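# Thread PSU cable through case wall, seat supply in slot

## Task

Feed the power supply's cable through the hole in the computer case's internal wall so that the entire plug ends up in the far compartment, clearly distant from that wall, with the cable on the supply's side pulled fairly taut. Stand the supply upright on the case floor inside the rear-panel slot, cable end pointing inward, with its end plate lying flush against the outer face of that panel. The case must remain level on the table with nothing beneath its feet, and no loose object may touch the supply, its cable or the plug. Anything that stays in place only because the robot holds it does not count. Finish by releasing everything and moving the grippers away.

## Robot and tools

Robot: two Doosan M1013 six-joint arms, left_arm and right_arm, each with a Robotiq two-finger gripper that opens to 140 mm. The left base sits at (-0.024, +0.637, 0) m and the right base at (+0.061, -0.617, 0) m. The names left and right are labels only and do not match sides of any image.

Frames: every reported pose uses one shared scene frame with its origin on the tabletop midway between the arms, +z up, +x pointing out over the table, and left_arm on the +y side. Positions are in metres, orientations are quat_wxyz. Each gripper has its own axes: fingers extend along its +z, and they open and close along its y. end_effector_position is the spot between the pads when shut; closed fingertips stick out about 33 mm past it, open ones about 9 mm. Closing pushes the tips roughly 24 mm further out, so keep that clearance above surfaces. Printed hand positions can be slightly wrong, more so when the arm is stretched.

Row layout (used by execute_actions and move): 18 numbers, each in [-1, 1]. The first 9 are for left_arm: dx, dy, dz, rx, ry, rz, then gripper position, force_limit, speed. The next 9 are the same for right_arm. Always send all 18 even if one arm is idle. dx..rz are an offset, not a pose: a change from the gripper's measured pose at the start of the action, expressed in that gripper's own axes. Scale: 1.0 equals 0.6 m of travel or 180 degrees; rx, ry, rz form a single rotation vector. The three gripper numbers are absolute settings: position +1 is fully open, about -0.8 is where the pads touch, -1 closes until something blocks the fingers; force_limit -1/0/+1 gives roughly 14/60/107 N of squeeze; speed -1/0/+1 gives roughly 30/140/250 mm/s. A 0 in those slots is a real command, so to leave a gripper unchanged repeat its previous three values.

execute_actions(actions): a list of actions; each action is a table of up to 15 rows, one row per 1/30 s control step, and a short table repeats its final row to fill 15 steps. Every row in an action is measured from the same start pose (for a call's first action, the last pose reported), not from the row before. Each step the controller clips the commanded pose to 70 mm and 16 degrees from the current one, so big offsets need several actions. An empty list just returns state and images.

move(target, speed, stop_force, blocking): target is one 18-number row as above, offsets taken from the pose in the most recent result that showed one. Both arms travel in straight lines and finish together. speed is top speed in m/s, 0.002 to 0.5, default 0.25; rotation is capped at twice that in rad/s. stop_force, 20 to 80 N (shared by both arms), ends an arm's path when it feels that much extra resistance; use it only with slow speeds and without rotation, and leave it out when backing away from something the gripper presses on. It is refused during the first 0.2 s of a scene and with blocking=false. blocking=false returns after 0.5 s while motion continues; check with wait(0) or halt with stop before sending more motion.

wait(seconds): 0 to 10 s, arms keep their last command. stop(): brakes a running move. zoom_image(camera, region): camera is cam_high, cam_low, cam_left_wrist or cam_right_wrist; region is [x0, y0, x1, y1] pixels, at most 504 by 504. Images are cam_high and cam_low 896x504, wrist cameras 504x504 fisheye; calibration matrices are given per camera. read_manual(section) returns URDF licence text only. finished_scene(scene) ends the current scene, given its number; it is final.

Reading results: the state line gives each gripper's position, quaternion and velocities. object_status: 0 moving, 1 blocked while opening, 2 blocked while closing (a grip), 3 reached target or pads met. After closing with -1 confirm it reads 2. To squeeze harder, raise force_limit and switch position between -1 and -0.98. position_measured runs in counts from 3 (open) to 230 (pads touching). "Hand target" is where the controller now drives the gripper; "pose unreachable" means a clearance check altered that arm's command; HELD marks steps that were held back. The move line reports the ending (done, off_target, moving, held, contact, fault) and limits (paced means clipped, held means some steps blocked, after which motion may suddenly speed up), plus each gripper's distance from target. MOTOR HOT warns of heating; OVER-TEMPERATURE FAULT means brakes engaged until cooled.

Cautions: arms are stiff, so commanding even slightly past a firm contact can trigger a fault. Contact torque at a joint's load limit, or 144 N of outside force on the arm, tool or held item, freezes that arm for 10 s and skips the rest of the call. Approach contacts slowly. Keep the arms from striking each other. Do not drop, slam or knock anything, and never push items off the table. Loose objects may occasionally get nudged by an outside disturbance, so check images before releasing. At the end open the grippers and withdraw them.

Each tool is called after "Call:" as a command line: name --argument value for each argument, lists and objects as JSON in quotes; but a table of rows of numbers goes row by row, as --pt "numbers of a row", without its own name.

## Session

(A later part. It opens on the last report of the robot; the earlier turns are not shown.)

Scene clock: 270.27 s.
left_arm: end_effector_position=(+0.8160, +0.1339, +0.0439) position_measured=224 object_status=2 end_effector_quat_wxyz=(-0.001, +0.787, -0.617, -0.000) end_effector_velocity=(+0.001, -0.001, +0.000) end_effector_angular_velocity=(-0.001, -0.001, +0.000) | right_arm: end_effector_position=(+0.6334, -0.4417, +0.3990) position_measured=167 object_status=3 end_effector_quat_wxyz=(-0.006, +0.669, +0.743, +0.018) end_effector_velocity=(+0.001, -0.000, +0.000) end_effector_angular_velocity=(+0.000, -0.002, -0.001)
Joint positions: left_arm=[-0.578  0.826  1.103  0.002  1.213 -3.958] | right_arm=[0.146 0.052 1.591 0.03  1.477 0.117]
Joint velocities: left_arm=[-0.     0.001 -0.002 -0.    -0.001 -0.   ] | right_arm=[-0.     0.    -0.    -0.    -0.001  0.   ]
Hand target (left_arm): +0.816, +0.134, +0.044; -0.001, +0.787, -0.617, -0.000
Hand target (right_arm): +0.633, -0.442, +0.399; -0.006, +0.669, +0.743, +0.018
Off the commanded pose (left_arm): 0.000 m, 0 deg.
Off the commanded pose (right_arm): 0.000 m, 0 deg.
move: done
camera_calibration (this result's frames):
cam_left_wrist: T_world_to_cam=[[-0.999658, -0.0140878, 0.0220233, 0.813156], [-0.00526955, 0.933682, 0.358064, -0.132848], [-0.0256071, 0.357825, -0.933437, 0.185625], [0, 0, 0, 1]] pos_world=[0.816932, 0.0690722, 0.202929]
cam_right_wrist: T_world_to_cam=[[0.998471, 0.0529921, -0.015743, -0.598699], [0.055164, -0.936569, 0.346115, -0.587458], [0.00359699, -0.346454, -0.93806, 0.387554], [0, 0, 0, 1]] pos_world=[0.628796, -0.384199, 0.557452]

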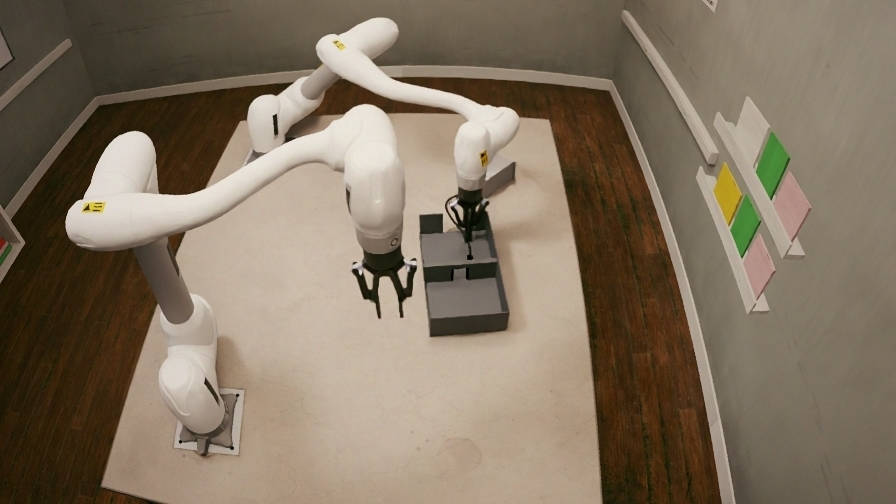

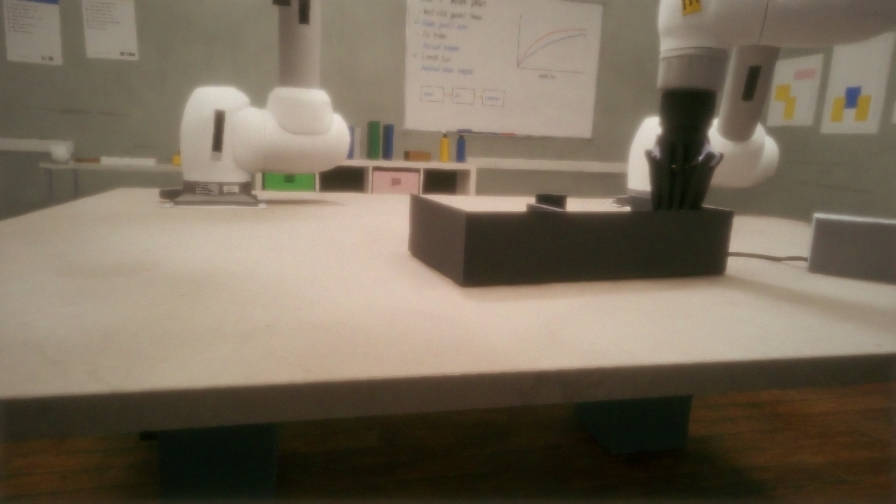

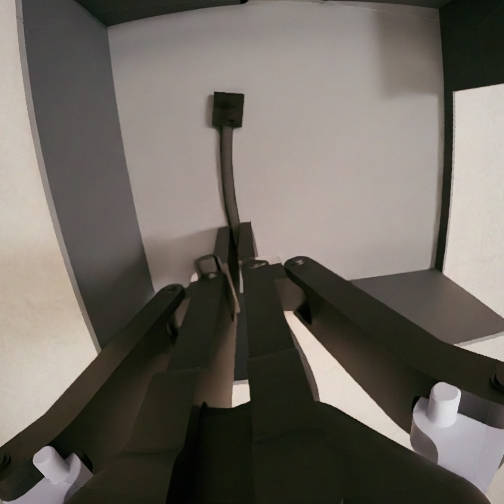

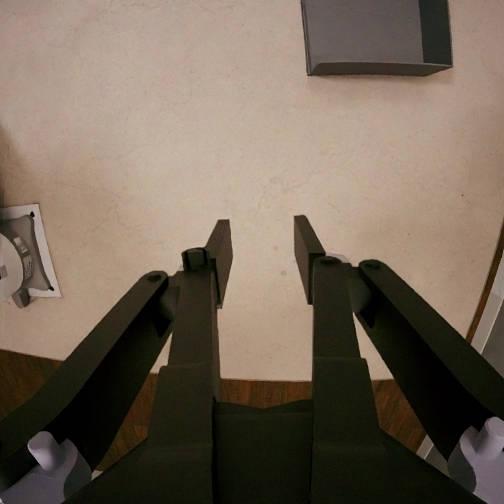

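Call:
move --target '[0,0.06,-0.055,0,0,0,-1,-0.4,-0.5,0,0,0,0,0,0,-0.3,-0.4,-0.5]' --speed 0.05

Call:
move --target '[0.2,0.028,0,0,0,0,-1,-0.4,-0.5,0,0,0,0,0,0,-0.3,-0.4,-0.5]' --speed 0.04

Scene clock: 279.53 s.
left_arm: end_effector_position=(+0.7812, +0.1253, +0.0769) position_measured=224 object_status=2 end_effector_quat_wxyz=(-0.001, +0.787, -0.617, -0.000) end_effector_velocity=(-0.002, -0.001, +0.002) end_effector_angular_velocity=(-0.002, -0.000, +0.000) | right_arm: end_effector_position=(+0.6334, -0.4417, +0.3990) position_measured=167 object_status=3 end_effector_quat_wxyz=(-0.006, +0.669, +0.743, +0.018) end_effector_velocity=(-0.000, +0.000, +0.000) end_effector_angular_velocity=(+0.000, +0.000, +0.001)
Joint positions: left_arm=[-0.606  0.764  1.155  0.002  1.223 -3.986] | right_arm=[0.146 0.052 1.591 0.03  1.477 0.117]
Joint velocities: left_arm=[-0.001 -0.003  0.002 -0.002  0.    -0.001] | right_arm=[ 0.001 -0.    -0.     0.     0.001  0.   ]
Hand target (left_arm): +0.781, +0.125, +0.077; -0.001, +0.787, -0.617, -0.000
Hand target (right_arm): +0.633, -0.442, +0.399; -0.006, +0.669, +0.743, +0.018
Off the commanded pose (left_arm): 0.000 m, 0 deg.
Off the commanded pose (right_arm): 0.000 m, 0 deg.
move: done
camera_calibration (this result's frames):
cam_left_wrist: T_world_to_cam=[[-0.999658, -0.0140986, 0.0220257, 0.777513], [-0.00527943, 0.933691, 0.35804, -0.136755], [-0.025613, 0.357802, -0.933446, 0.218552], [0, 0, 0, 1]] pos_world=[0.782123, 0.0604501, 0.235845]
cam_right_wrist: T_world_to_cam=[[0.998471, 0.0529919, -0.0157431, -0.598699], [0.0551639, -0.936569, 0.346115, -0.587458], [0.0035968, -0.346454, -0.93806, 0.387554], [0, 0, 0, 1]] pos_world=[0.628796, -0.384199, 0.557452]

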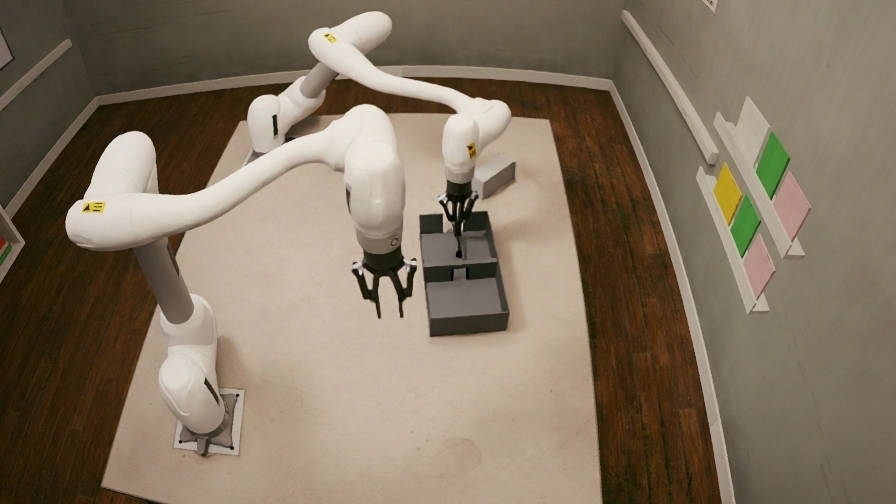

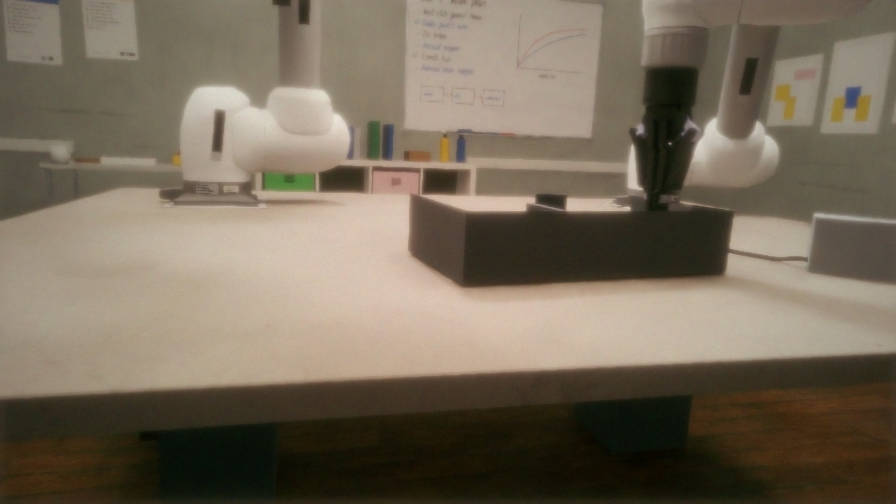

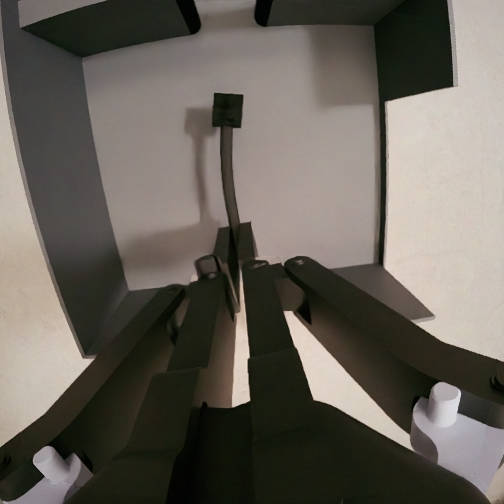

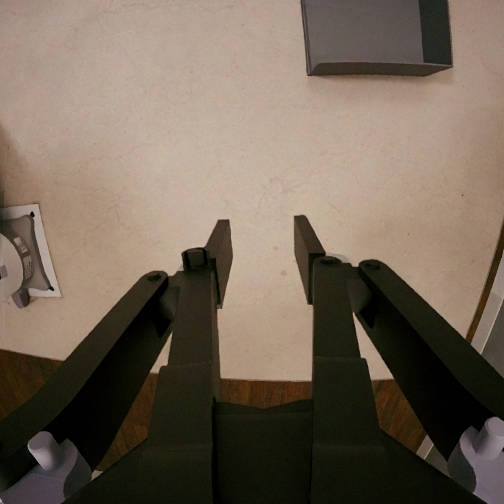

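Scene clock: 282.90 s.
left_arm: end_effector_position=(+0.7937, +0.0048, +0.0768) position_measured=224 object_status=2 end_effector_quat_wxyz=(-0.001, +0.787, -0.617, -0.000) end_effector_velocity=(+0.000, -0.001, -0.000) end_effector_angular_velocity=(-0.000, -0.000, -0.000) | right_arm: end_effector_position=(+0.6334, -0.4417, +0.3990) position_measured=167 object_status=3 end_effector_quat_wxyz=(-0.006, +0.669, +0.743, +0.018) end_effector_velocity=(-0.000, -0.000, -0.000) end_effector_angular_velocity=(-0.001, +0.001, -0.001)
Joint positions: left_arm=[-0.695  0.908  0.887  0.001  1.347 -4.075] | right_arm=[0.146 0.052 1.591 0.03  1.477 0.117]
Joint velocities: left_arm=[-0.001  0.002 -0.004 -0.     0.001 -0.001] | right_arm=[-0.     0.     0.001 -0.001  0.001  0.001]
Hand target (left_arm): +0.794, +0.005, +0.077; -0.001, +0.787, -0.617, -0.000
Hand target (right_arm): +0.633, -0.442, +0.399; -0.006, +0.669, +0.743, +0.018
Off the commanded pose (left_arm): 0.000 m, 0 deg.
Off the commanded pose (right_arm): 0.000 m, 0 deg.
move: done
camera_calibration (this result's frames):
cam_left_wrist: T_world_to_cam=[[-0.999657, -0.0142807, 0.0219725, 0.788285], [-0.00547351, 0.933759, 0.35786, -0.0240214], [-0.0256276, 0.357617, -0.933517, 0.261904], [0, 0, 0, 1]] pos_world=[0.794595, -0.0599738, 0.235767]
cam_right_wrist: T_world_to_cam=[[0.998471, 0.0529918, -0.0157429, -0.598699], [0.0551637, -0.936569, 0.346115, -0.587458], [0.00359696, -0.346454, -0.93806, 0.387555], [0, 0, 0, 1]] pos_world=[0.628796, -0.384199, 0.557452]

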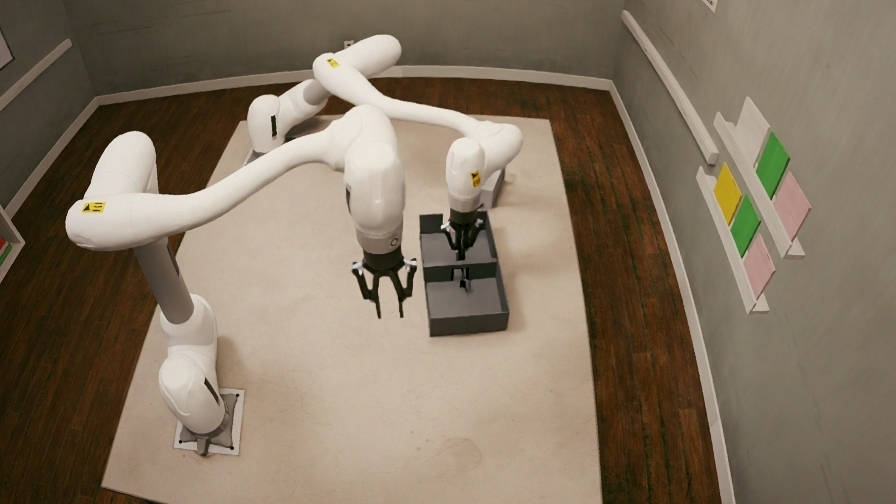

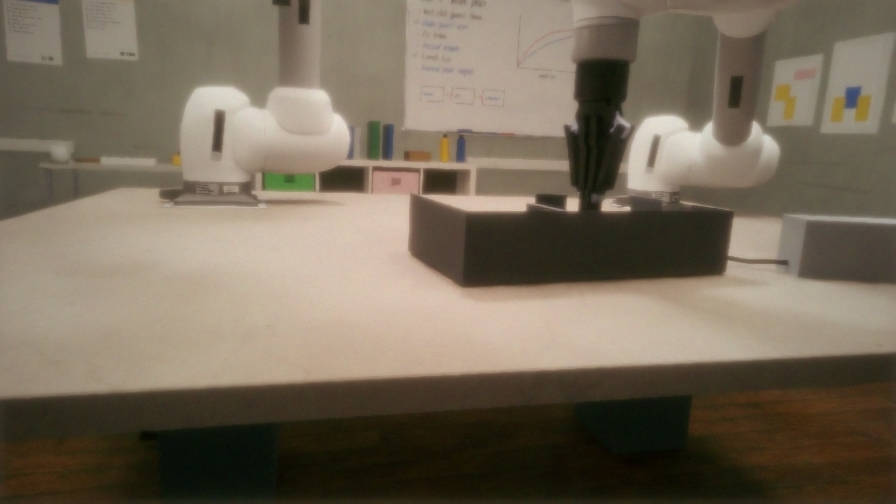

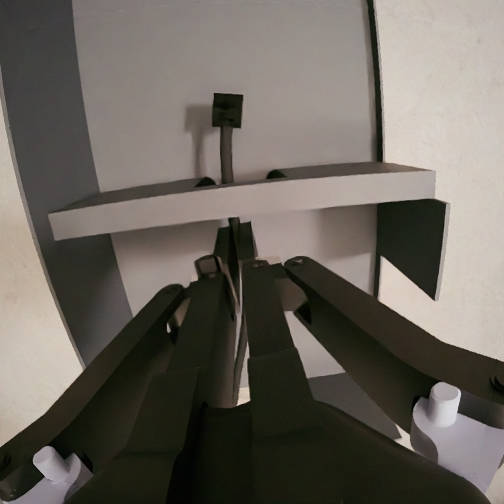

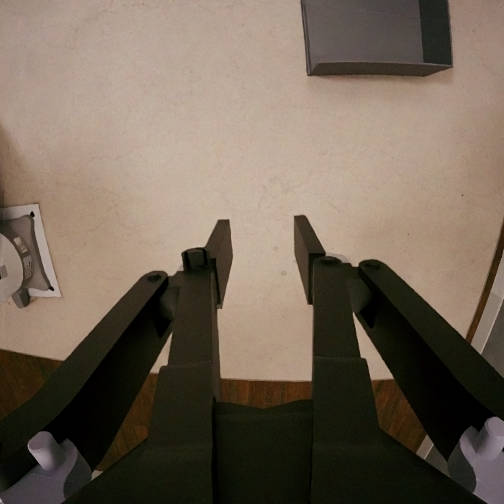

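Call:
move --target '[0,0,0,0,0,0,-1,-0.4,-0.5,0.2,0.305,0.2,0,0,0.99,-0.3,-0.4,-0.5]' --speed 0.5

Call:
move --target '[0,0,0,0,0,0,-1,-0.4,-0.5,-0.17,0,0.15,0,-0.167,0,-0.3,-0.4,-0.5]' --speed 0.2

Scene clock: 305.40 s.
left_arm: end_effector_position=(+0.7937, +0.0048, +0.0768) position_measured=224 object_status=2 end_effector_quat_wxyz=(-0.001, +0.787, -0.617, -0.000) end_effector_velocity=(-0.000, +0.000, -0.001) end_effector_angular_velocity=(+0.001, +0.002, +0.001) | right_arm: end_effector_position=(+0.8045, -0.2994, +0.2861) position_measured=167 object_status=3 end_effector_quat_wxyz=(-0.018, +0.753, -0.657, -0.006) end_effector_velocity=(+0.000, +0.000, -0.000) end_effector_angular_velocity=(-0.002, +0.001, -0.008)
Joint positions: left_arm=[-0.695  0.908  0.887  0.001  1.347 -4.075] | right_arm=[0.273 0.413 1.341 0.028 1.362 3.35 ]
Joint velocities: left_arm=[ 0.     0.001  0.001 -0.     0.001 -0.   ] | right_arm=[ 0.001  0.001 -0.001 -0.002  0.001  0.009]
Hand target (left_arm): +0.794, +0.005, +0.077; -0.001, +0.787, -0.617, -0.000
Hand target (right_arm): +0.804, -0.299, +0.286; -0.018, +0.753, -0.658, -0.006
Off the commanded pose (left_arm): 0.000 m, 0 deg.
Off the commanded pose (right_arm): 0.000 m, 0 deg.
move: done
camera_calibration (this result's frames):
cam_left_wrist: T_world_to_cam=[[-0.999657, -0.0142589, 0.0219721, 0.788271], [-0.00545326, 0.933759, 0.35786, -0.0240209], [-0.0256194, 0.357618, -0.933517, 0.261903], [0, 0, 0, 1]] pos_world=[0.794579, -0.0599917, 0.235767]
cam_right_wrist: T_world_to_cam=[[-0.995335, -0.0826831, -0.0497264, 0.794207], [-0.0957995, 0.908203, 0.407418, 0.23174], [0.0114751, 0.410281, -0.911887, 0.543031], [0, 0, 0, 1]] pos_world=[0.806471, -0.367594, 0.440261]

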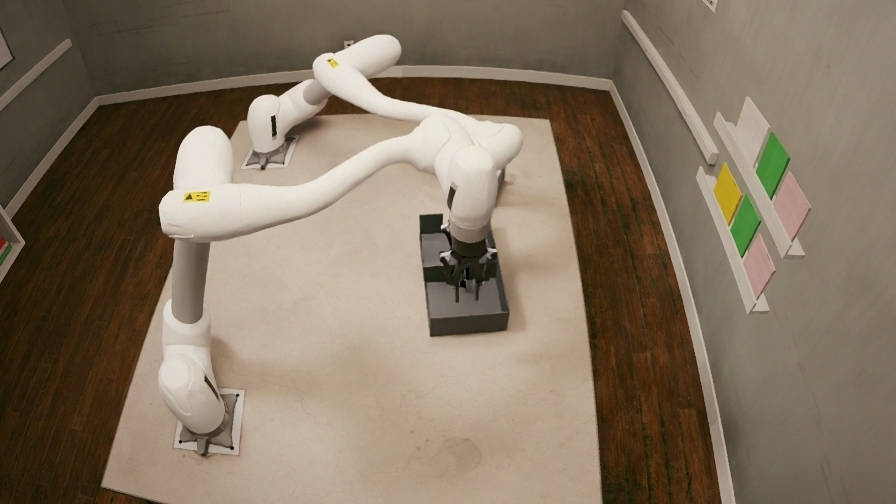

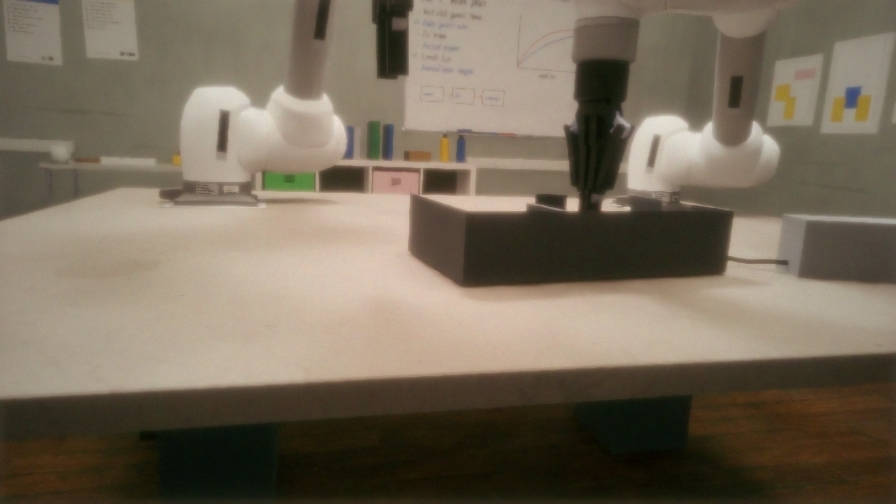

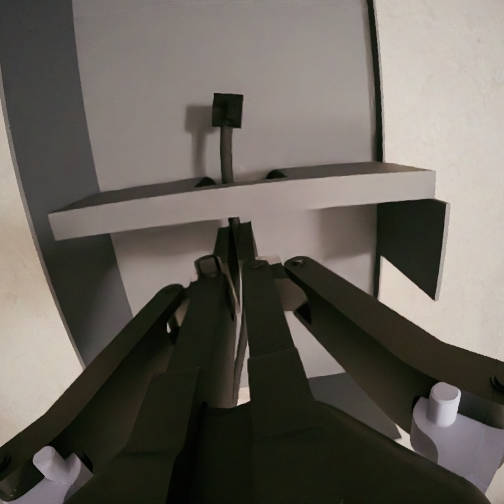

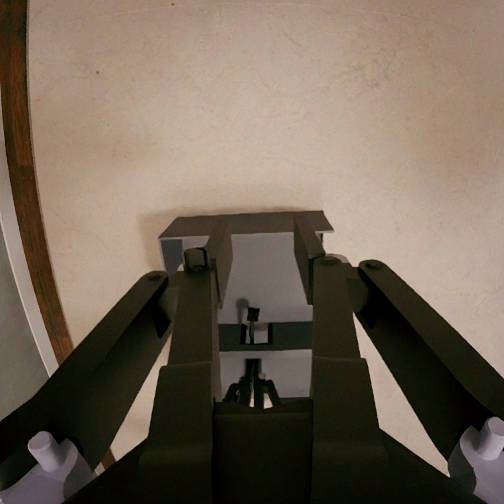

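Scene clock: 307.17 s.
left_arm: end_effector_position=(+0.7937, +0.0048, +0.0768) position_measured=224 object_status=2 end_effector_quat_wxyz=(-0.001, +0.787, -0.617, -0.000) end_effector_velocity=(+0.000, +0.001, +0.001) end_effector_angular_velocity=(-0.000, +0.000, -0.000) | right_arm: end_effector_position=(+0.7920, -0.1955, +0.1995) position_measured=167 object_status=3 end_effector_quat_wxyz=(-0.187, +0.726, -0.631, -0.201) end_effector_velocity=(-0.001, +0.001, -0.001) end_effector_angular_velocity=(+0.006, +0.001, +0.002)
Joint positions: left_arm=[-0.695  0.908  0.887  0.001  1.347 -4.075] | right_arm=[0.198 0.462 1.524 0.613 1.133 3.015]
Joint velocities: left_arm=[ 0.001 -0.001 -0.    -0.     0.001  0.001] | right_arm=[-0.     0.001  0.002  0.007 -0.001 -0.006]
Hand target (left_arm): +0.794, +0.005, +0.077; -0.001, +0.787, -0.617, -0.000
Hand target (right_arm): +0.792, -0.195, +0.199; -0.188, +0.726, -0.630, -0.201
Off the commanded pose (left_arm): 0.000 m, 0 deg.
Off the commanded pose (right_arm): 0.000 m, 0 deg.
move: done
camera_calibration (this result's frames):
cam_left_wrist: T_world_to_cam=[[-0.999657, -0.0142634, 0.0219723, 0.788274], [-0.00545743, 0.933759, 0.35786, -0.0240209], [-0.0256211, 0.357617, -0.933517, 0.261904], [0, 0, 0, 1]] pos_world=[0.794582, -0.0599881, 0.235767]
cam_right_wrist: T_world_to_cam=[[-0.997048, -0.0743734, -0.0190753, 0.782911], [-0.0590671, 0.584252, 0.80942, -0.00115468], [-0.0490546, 0.808158, -0.58692, 0.482493], [0, 0, 0, 1]] pos_world=[0.8042, -0.331028, 0.299054]

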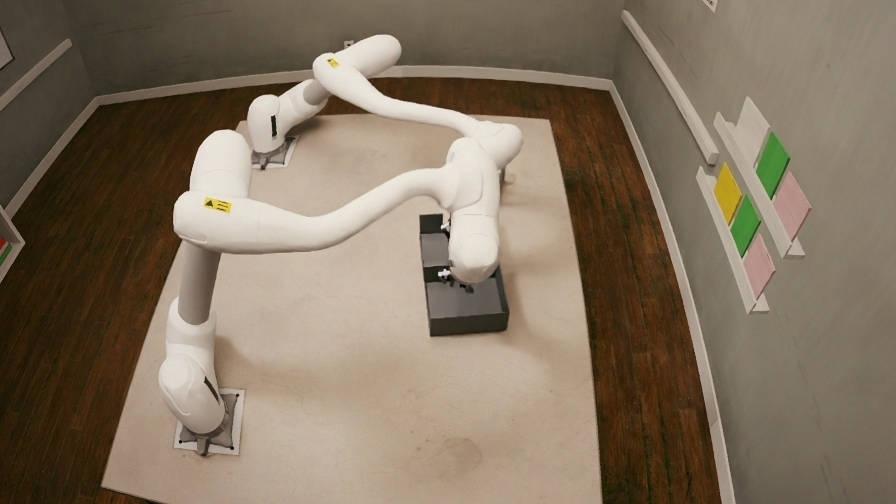

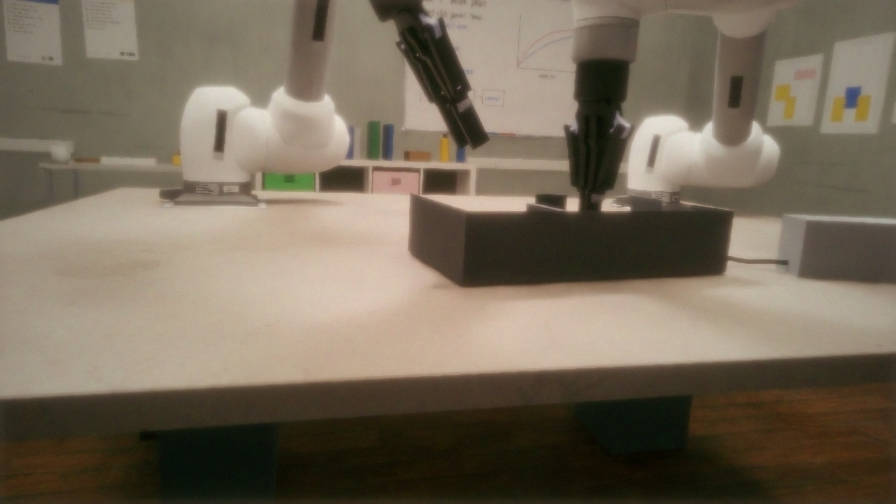

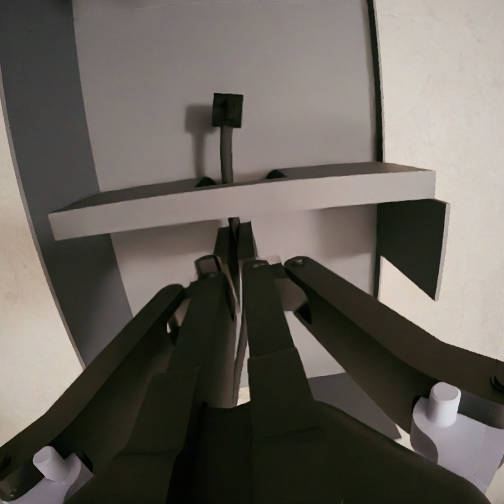

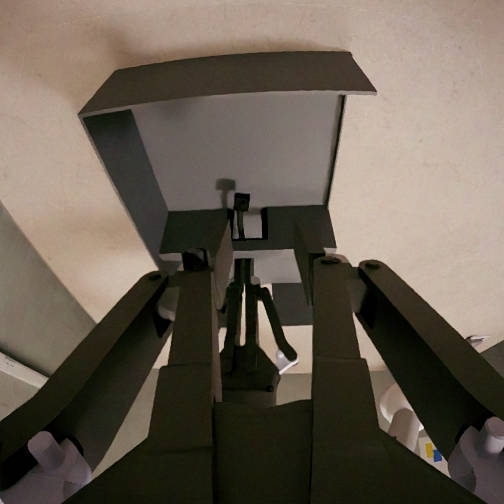

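Call:
move --target '[0,0,0,0,0,0,-1,-0.4,-0.5,-0.017,-0.035,0.21,0,0,0,-0.3,-0.4,-0.5]' --speed 0.1

Scene clock: 318.07 s.
left_arm: end_effector_position=(+0.7937, +0.0048, +0.0768) position_measured=224 object_status=2 end_effector_quat_wxyz=(-0.001, +0.787, -0.617, -0.000) end_effector_velocity=(-0.001, +0.000, -0.002) end_effector_angular_velocity=(+0.002, +0.002, -0.000) | right_arm: end_effector_position=(+0.8044, -0.1180, +0.0983) position_measured=167 object_status=3 end_effector_quat_wxyz=(-0.187, +0.726, -0.631, -0.201) end_effector_velocity=(+0.000, +0.000, -0.001) end_effector_angular_velocity=(-0.000, +0.001, -0.000)
Joint positions: left_arm=[-0.695  0.908  0.887  0.001  1.347 -4.075] | right_arm=[0.284 0.593 1.514 0.658 0.99  3.004]
Joint velocities: left_arm=[-0.     0.001  0.002 -0.     0.001 -0.   ] | right_arm=[-0.     0.002 -0.001  0.    -0.    -0.   ]
Hand target (left_arm): +0.794, +0.005, +0.077; -0.001, +0.787, -0.617, -0.000
Hand target (right_arm): +0.804, -0.118, +0.098; -0.187, +0.726, -0.631, -0.201
Off the commanded pose (left_arm): 0.000 m, 0 deg.
Off the commanded pose (right_arm): 0.000 m, 0 deg.
move: done
camera_calibration (this result's frames):
cam_left_wrist: T_world_to_cam=[[-0.999657, -0.0142633, 0.0219724, 0.788274], [-0.00545731, 0.933759, 0.35786, -0.0240209], [-0.0256212, 0.357618, -0.933517, 0.261903], [0, 0, 0, 1]] pos_world=[0.794582, -0.0599882, 0.235767]
cam_right_wrist: T_world_to_cam=[[-0.997055, -0.0743015, -0.0190046, 0.799175], [-0.0589602, 0.584134, 0.809513, 0.0360711], [-0.0490468, 0.808249, -0.586794, 0.361075], [0, 0, 0, 1]] pos_world=[0.816657, -0.253529, 0.197865]

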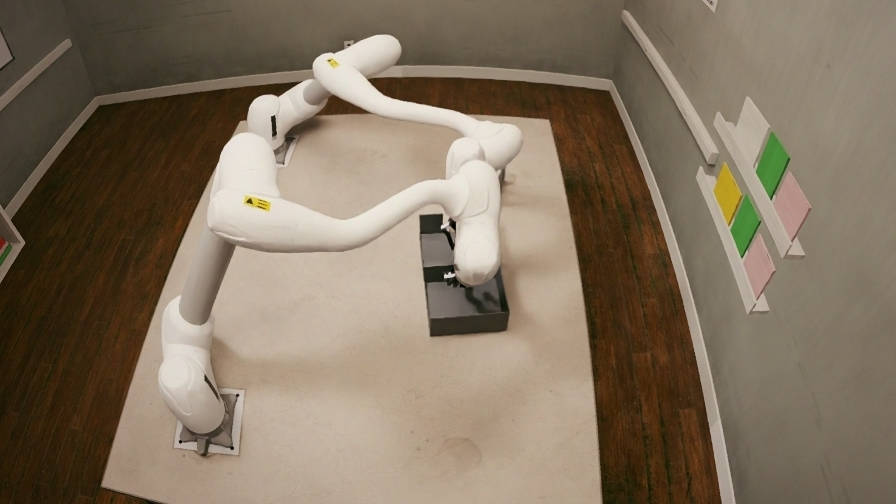

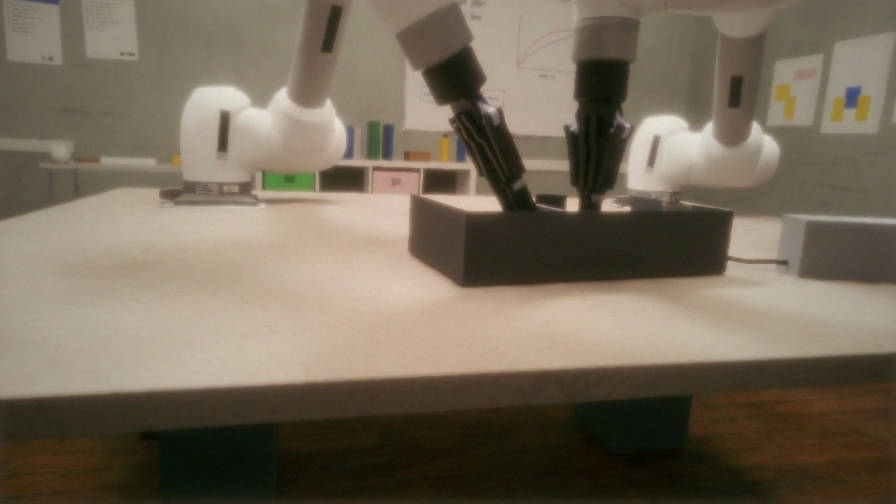

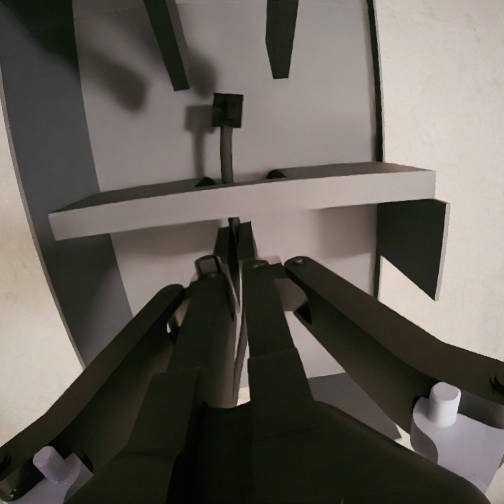

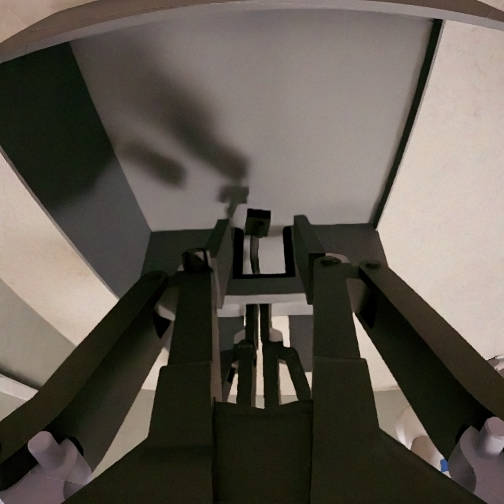

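Call:
move --target '[0,0,0,0,0,0,-1,-0.4,-0.5,0,0,0.075,0,0,0,-0.3,-0.4,-0.5]' --speed 0.03

Call:
move --target '[0,0,0,0,0,0,-1,-0.4,-0.5,0,0,0,0,0,0,-1,-0.4,-0.5]'

Scene clock: 324.23 s.
left_arm: end_effector_position=(+0.7937, +0.0048, +0.0768) position_measured=224 object_status=2 end_effector_quat_wxyz=(-0.001, +0.787, -0.617, -0.000) end_effector_velocity=(+0.001, -0.000, +0.000) end_effector_angular_velocity=(-0.001, -0.001, +0.001) | right_arm: end_effector_position=(+0.8019, -0.0944, +0.0602) position_measured=167 object_status=3 end_effector_quat_wxyz=(-0.187, +0.726, -0.631, -0.201) end_effector_velocity=(+0.001, +0.001, -0.001) end_effector_angular_velocity=(-0.000, -0.002, -0.001)
Joint positions: left_arm=[-0.695  0.908  0.887  0.001  1.347 -4.075] | right_arm=[0.312 0.636 1.52  0.681 0.937 2.989]
Joint velocities: left_arm=[ 0.     0.    -0.001 -0.    -0.001 -0.   ] | right_arm=[ 0.001  0.001  0.     0.001 -0.004 -0.001]
Hand target (left_arm): +0.794, +0.005, +0.077; -0.001, +0.787, -0.617, -0.000
Hand target (right_arm): +0.802, -0.094, +0.060; -0.187, +0.726, -0.631, -0.201
Off the commanded pose (left_arm): 0.000 m, 0 deg.
Off the commanded pose (right_arm): 0.000 m, 0 deg.
move: done
camera_calibration (this result's frames):
cam_left_wrist: T_world_to_cam=[[-0.999657, -0.0142633, 0.0219723, 0.788274], [-0.00545739, 0.933759, 0.35786, -0.0240209], [-0.0256211, 0.357617, -0.933517, 0.261903], [0, 0, 0, 1]] pos_world=[0.794582, -0.0599881, 0.235767]
cam_right_wrist: T_world_to_cam=[[-0.997057, -0.0742743, -0.0189846, 0.797701], [-0.058926, 0.584103, 0.809538, 0.0529787], [-0.0490389, 0.808274, -0.586761, 0.319532], [0, 0, 0, 1]] pos_world=[0.814145, -0.229966, 0.159745]

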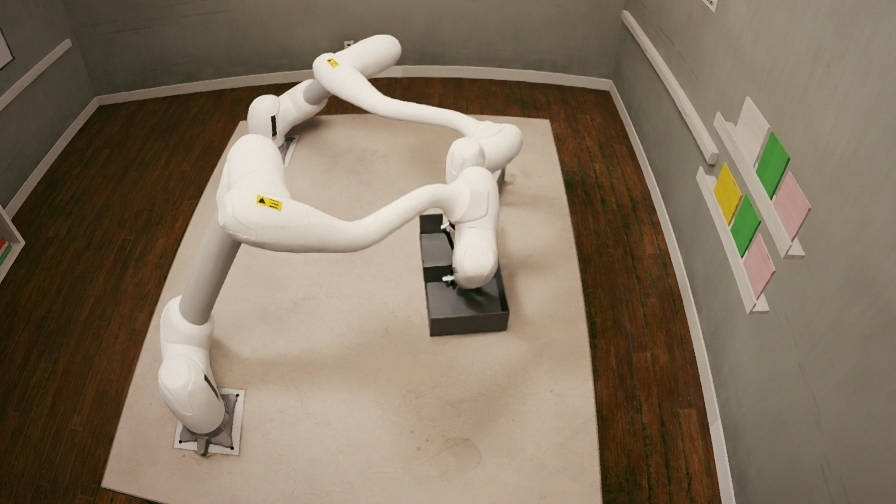

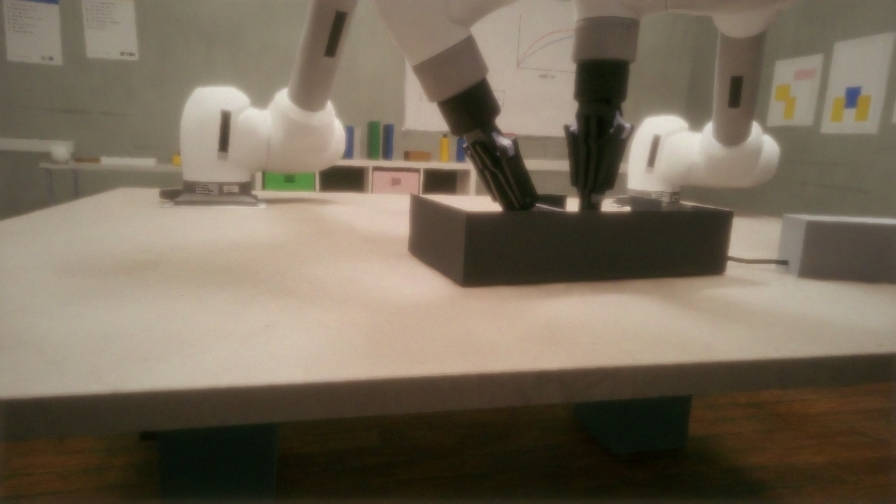

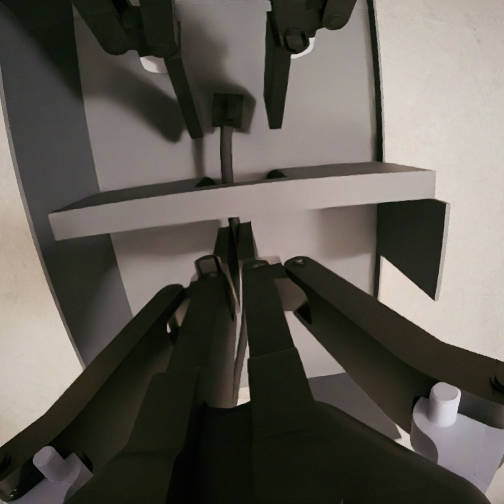

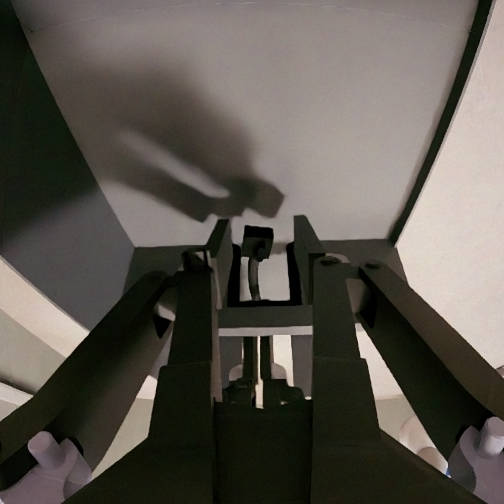

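Scene clock: 324.73 s.
left_arm: end_effector_position=(+0.7937, +0.0048, +0.0768) position_measured=224 object_status=2 end_effector_quat_wxyz=(-0.001, +0.787, -0.617, -0.000) end_effector_velocity=(+0.000, +0.000, +0.000) end_effector_angular_velocity=(+0.001, -0.001, +0.000) | right_arm: end_effector_position=(+0.8019, -0.0944, +0.0602) position_measured=205 object_status=2 end_effector_quat_wxyz=(-0.187, +0.726, -0.631, -0.201) end_effector_velocity=(-0.000, +0.000, -0.000) end_effector_angular_velocity=(-0.000, +0.000, +0.001)
Joint positions: left_arm=[-0.695  0.908  0.887  0.001  1.347 -4.075] | right_arm=[0.312 0.636 1.52  0.681 0.937 2.989]
Joint velocities: left_arm=[-0.    -0.    -0.     0.001  0.    -0.   ] | right_arm=[ 0.001  0.    -0.    -0.     0.     0.   ]
Hand target (left_arm): +0.794, +0.005, +0.077; -0.001, +0.787, -0.617, -0.000
Hand target (right_arm): +0.802, -0.094, +0.060; -0.187, +0.726, -0.631, -0.201
Off the commanded pose (left_arm): 0.000 m, 0 deg.
Off the commanded pose (right_arm): 0.000 m, 0 deg.
move: done
camera_calibration (this result's frames):
cam_left_wrist: T_world_to_cam=[[-0.999657, -0.0142632, 0.0219807, 0.788269], [-0.00545406, 0.933757, 0.357867, -0.0240246], [-0.0256289, 0.357624, -0.933514, 0.261901], [0, 0, 0, 1]] pos_world=[0.794579, -0.0599855, 0.235759]
cam_right_wrist: T_world_to_cam=[[-0.997057, -0.0742732, -0.0189761, 0.797696], [-0.0589185, 0.584104, 0.809538, 0.0529916], [-0.0490429, 0.808274, -0.586761, 0.319496], [0, 0, 0, 1]] pos_world=[0.81414, -0.229945, 0.159706]

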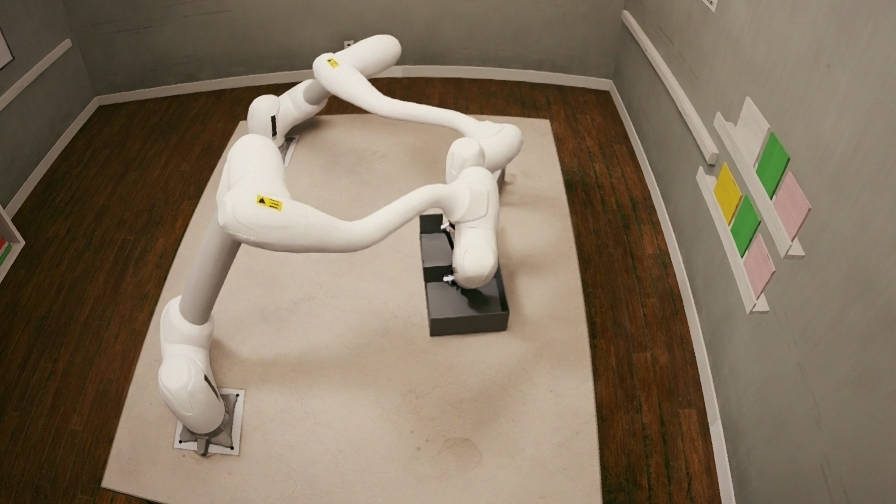

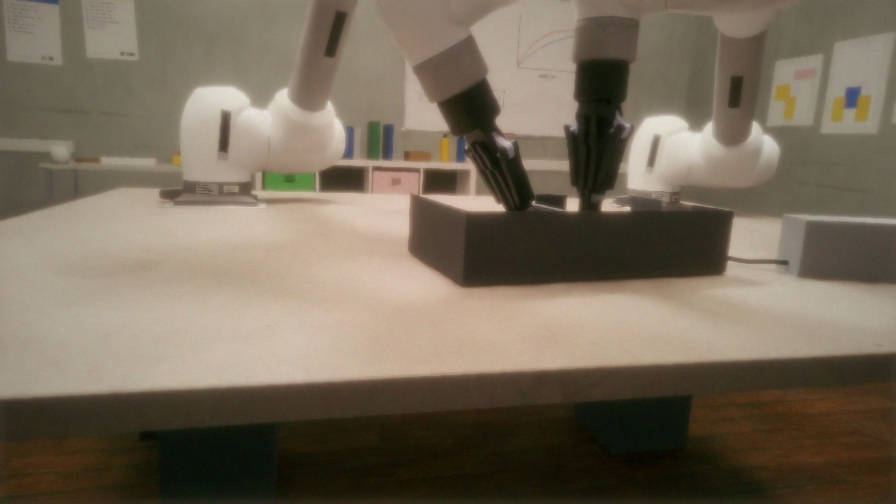

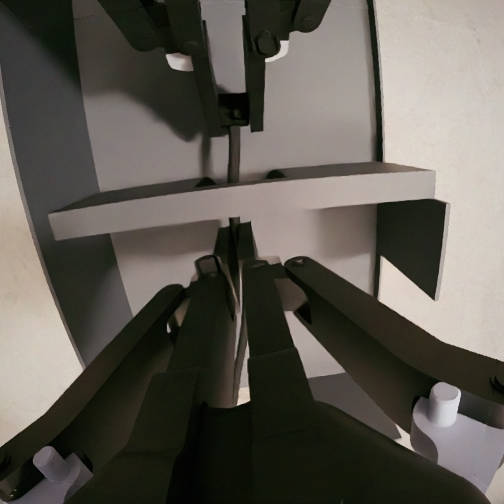

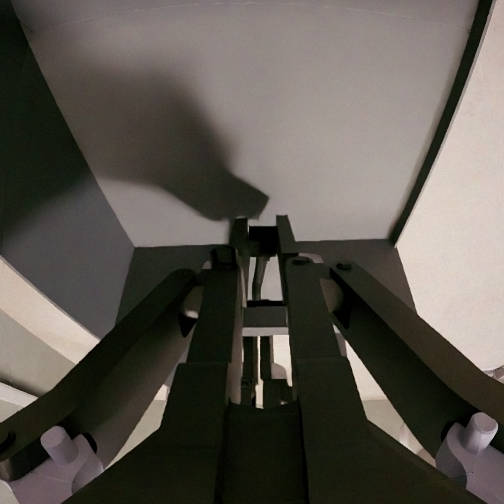

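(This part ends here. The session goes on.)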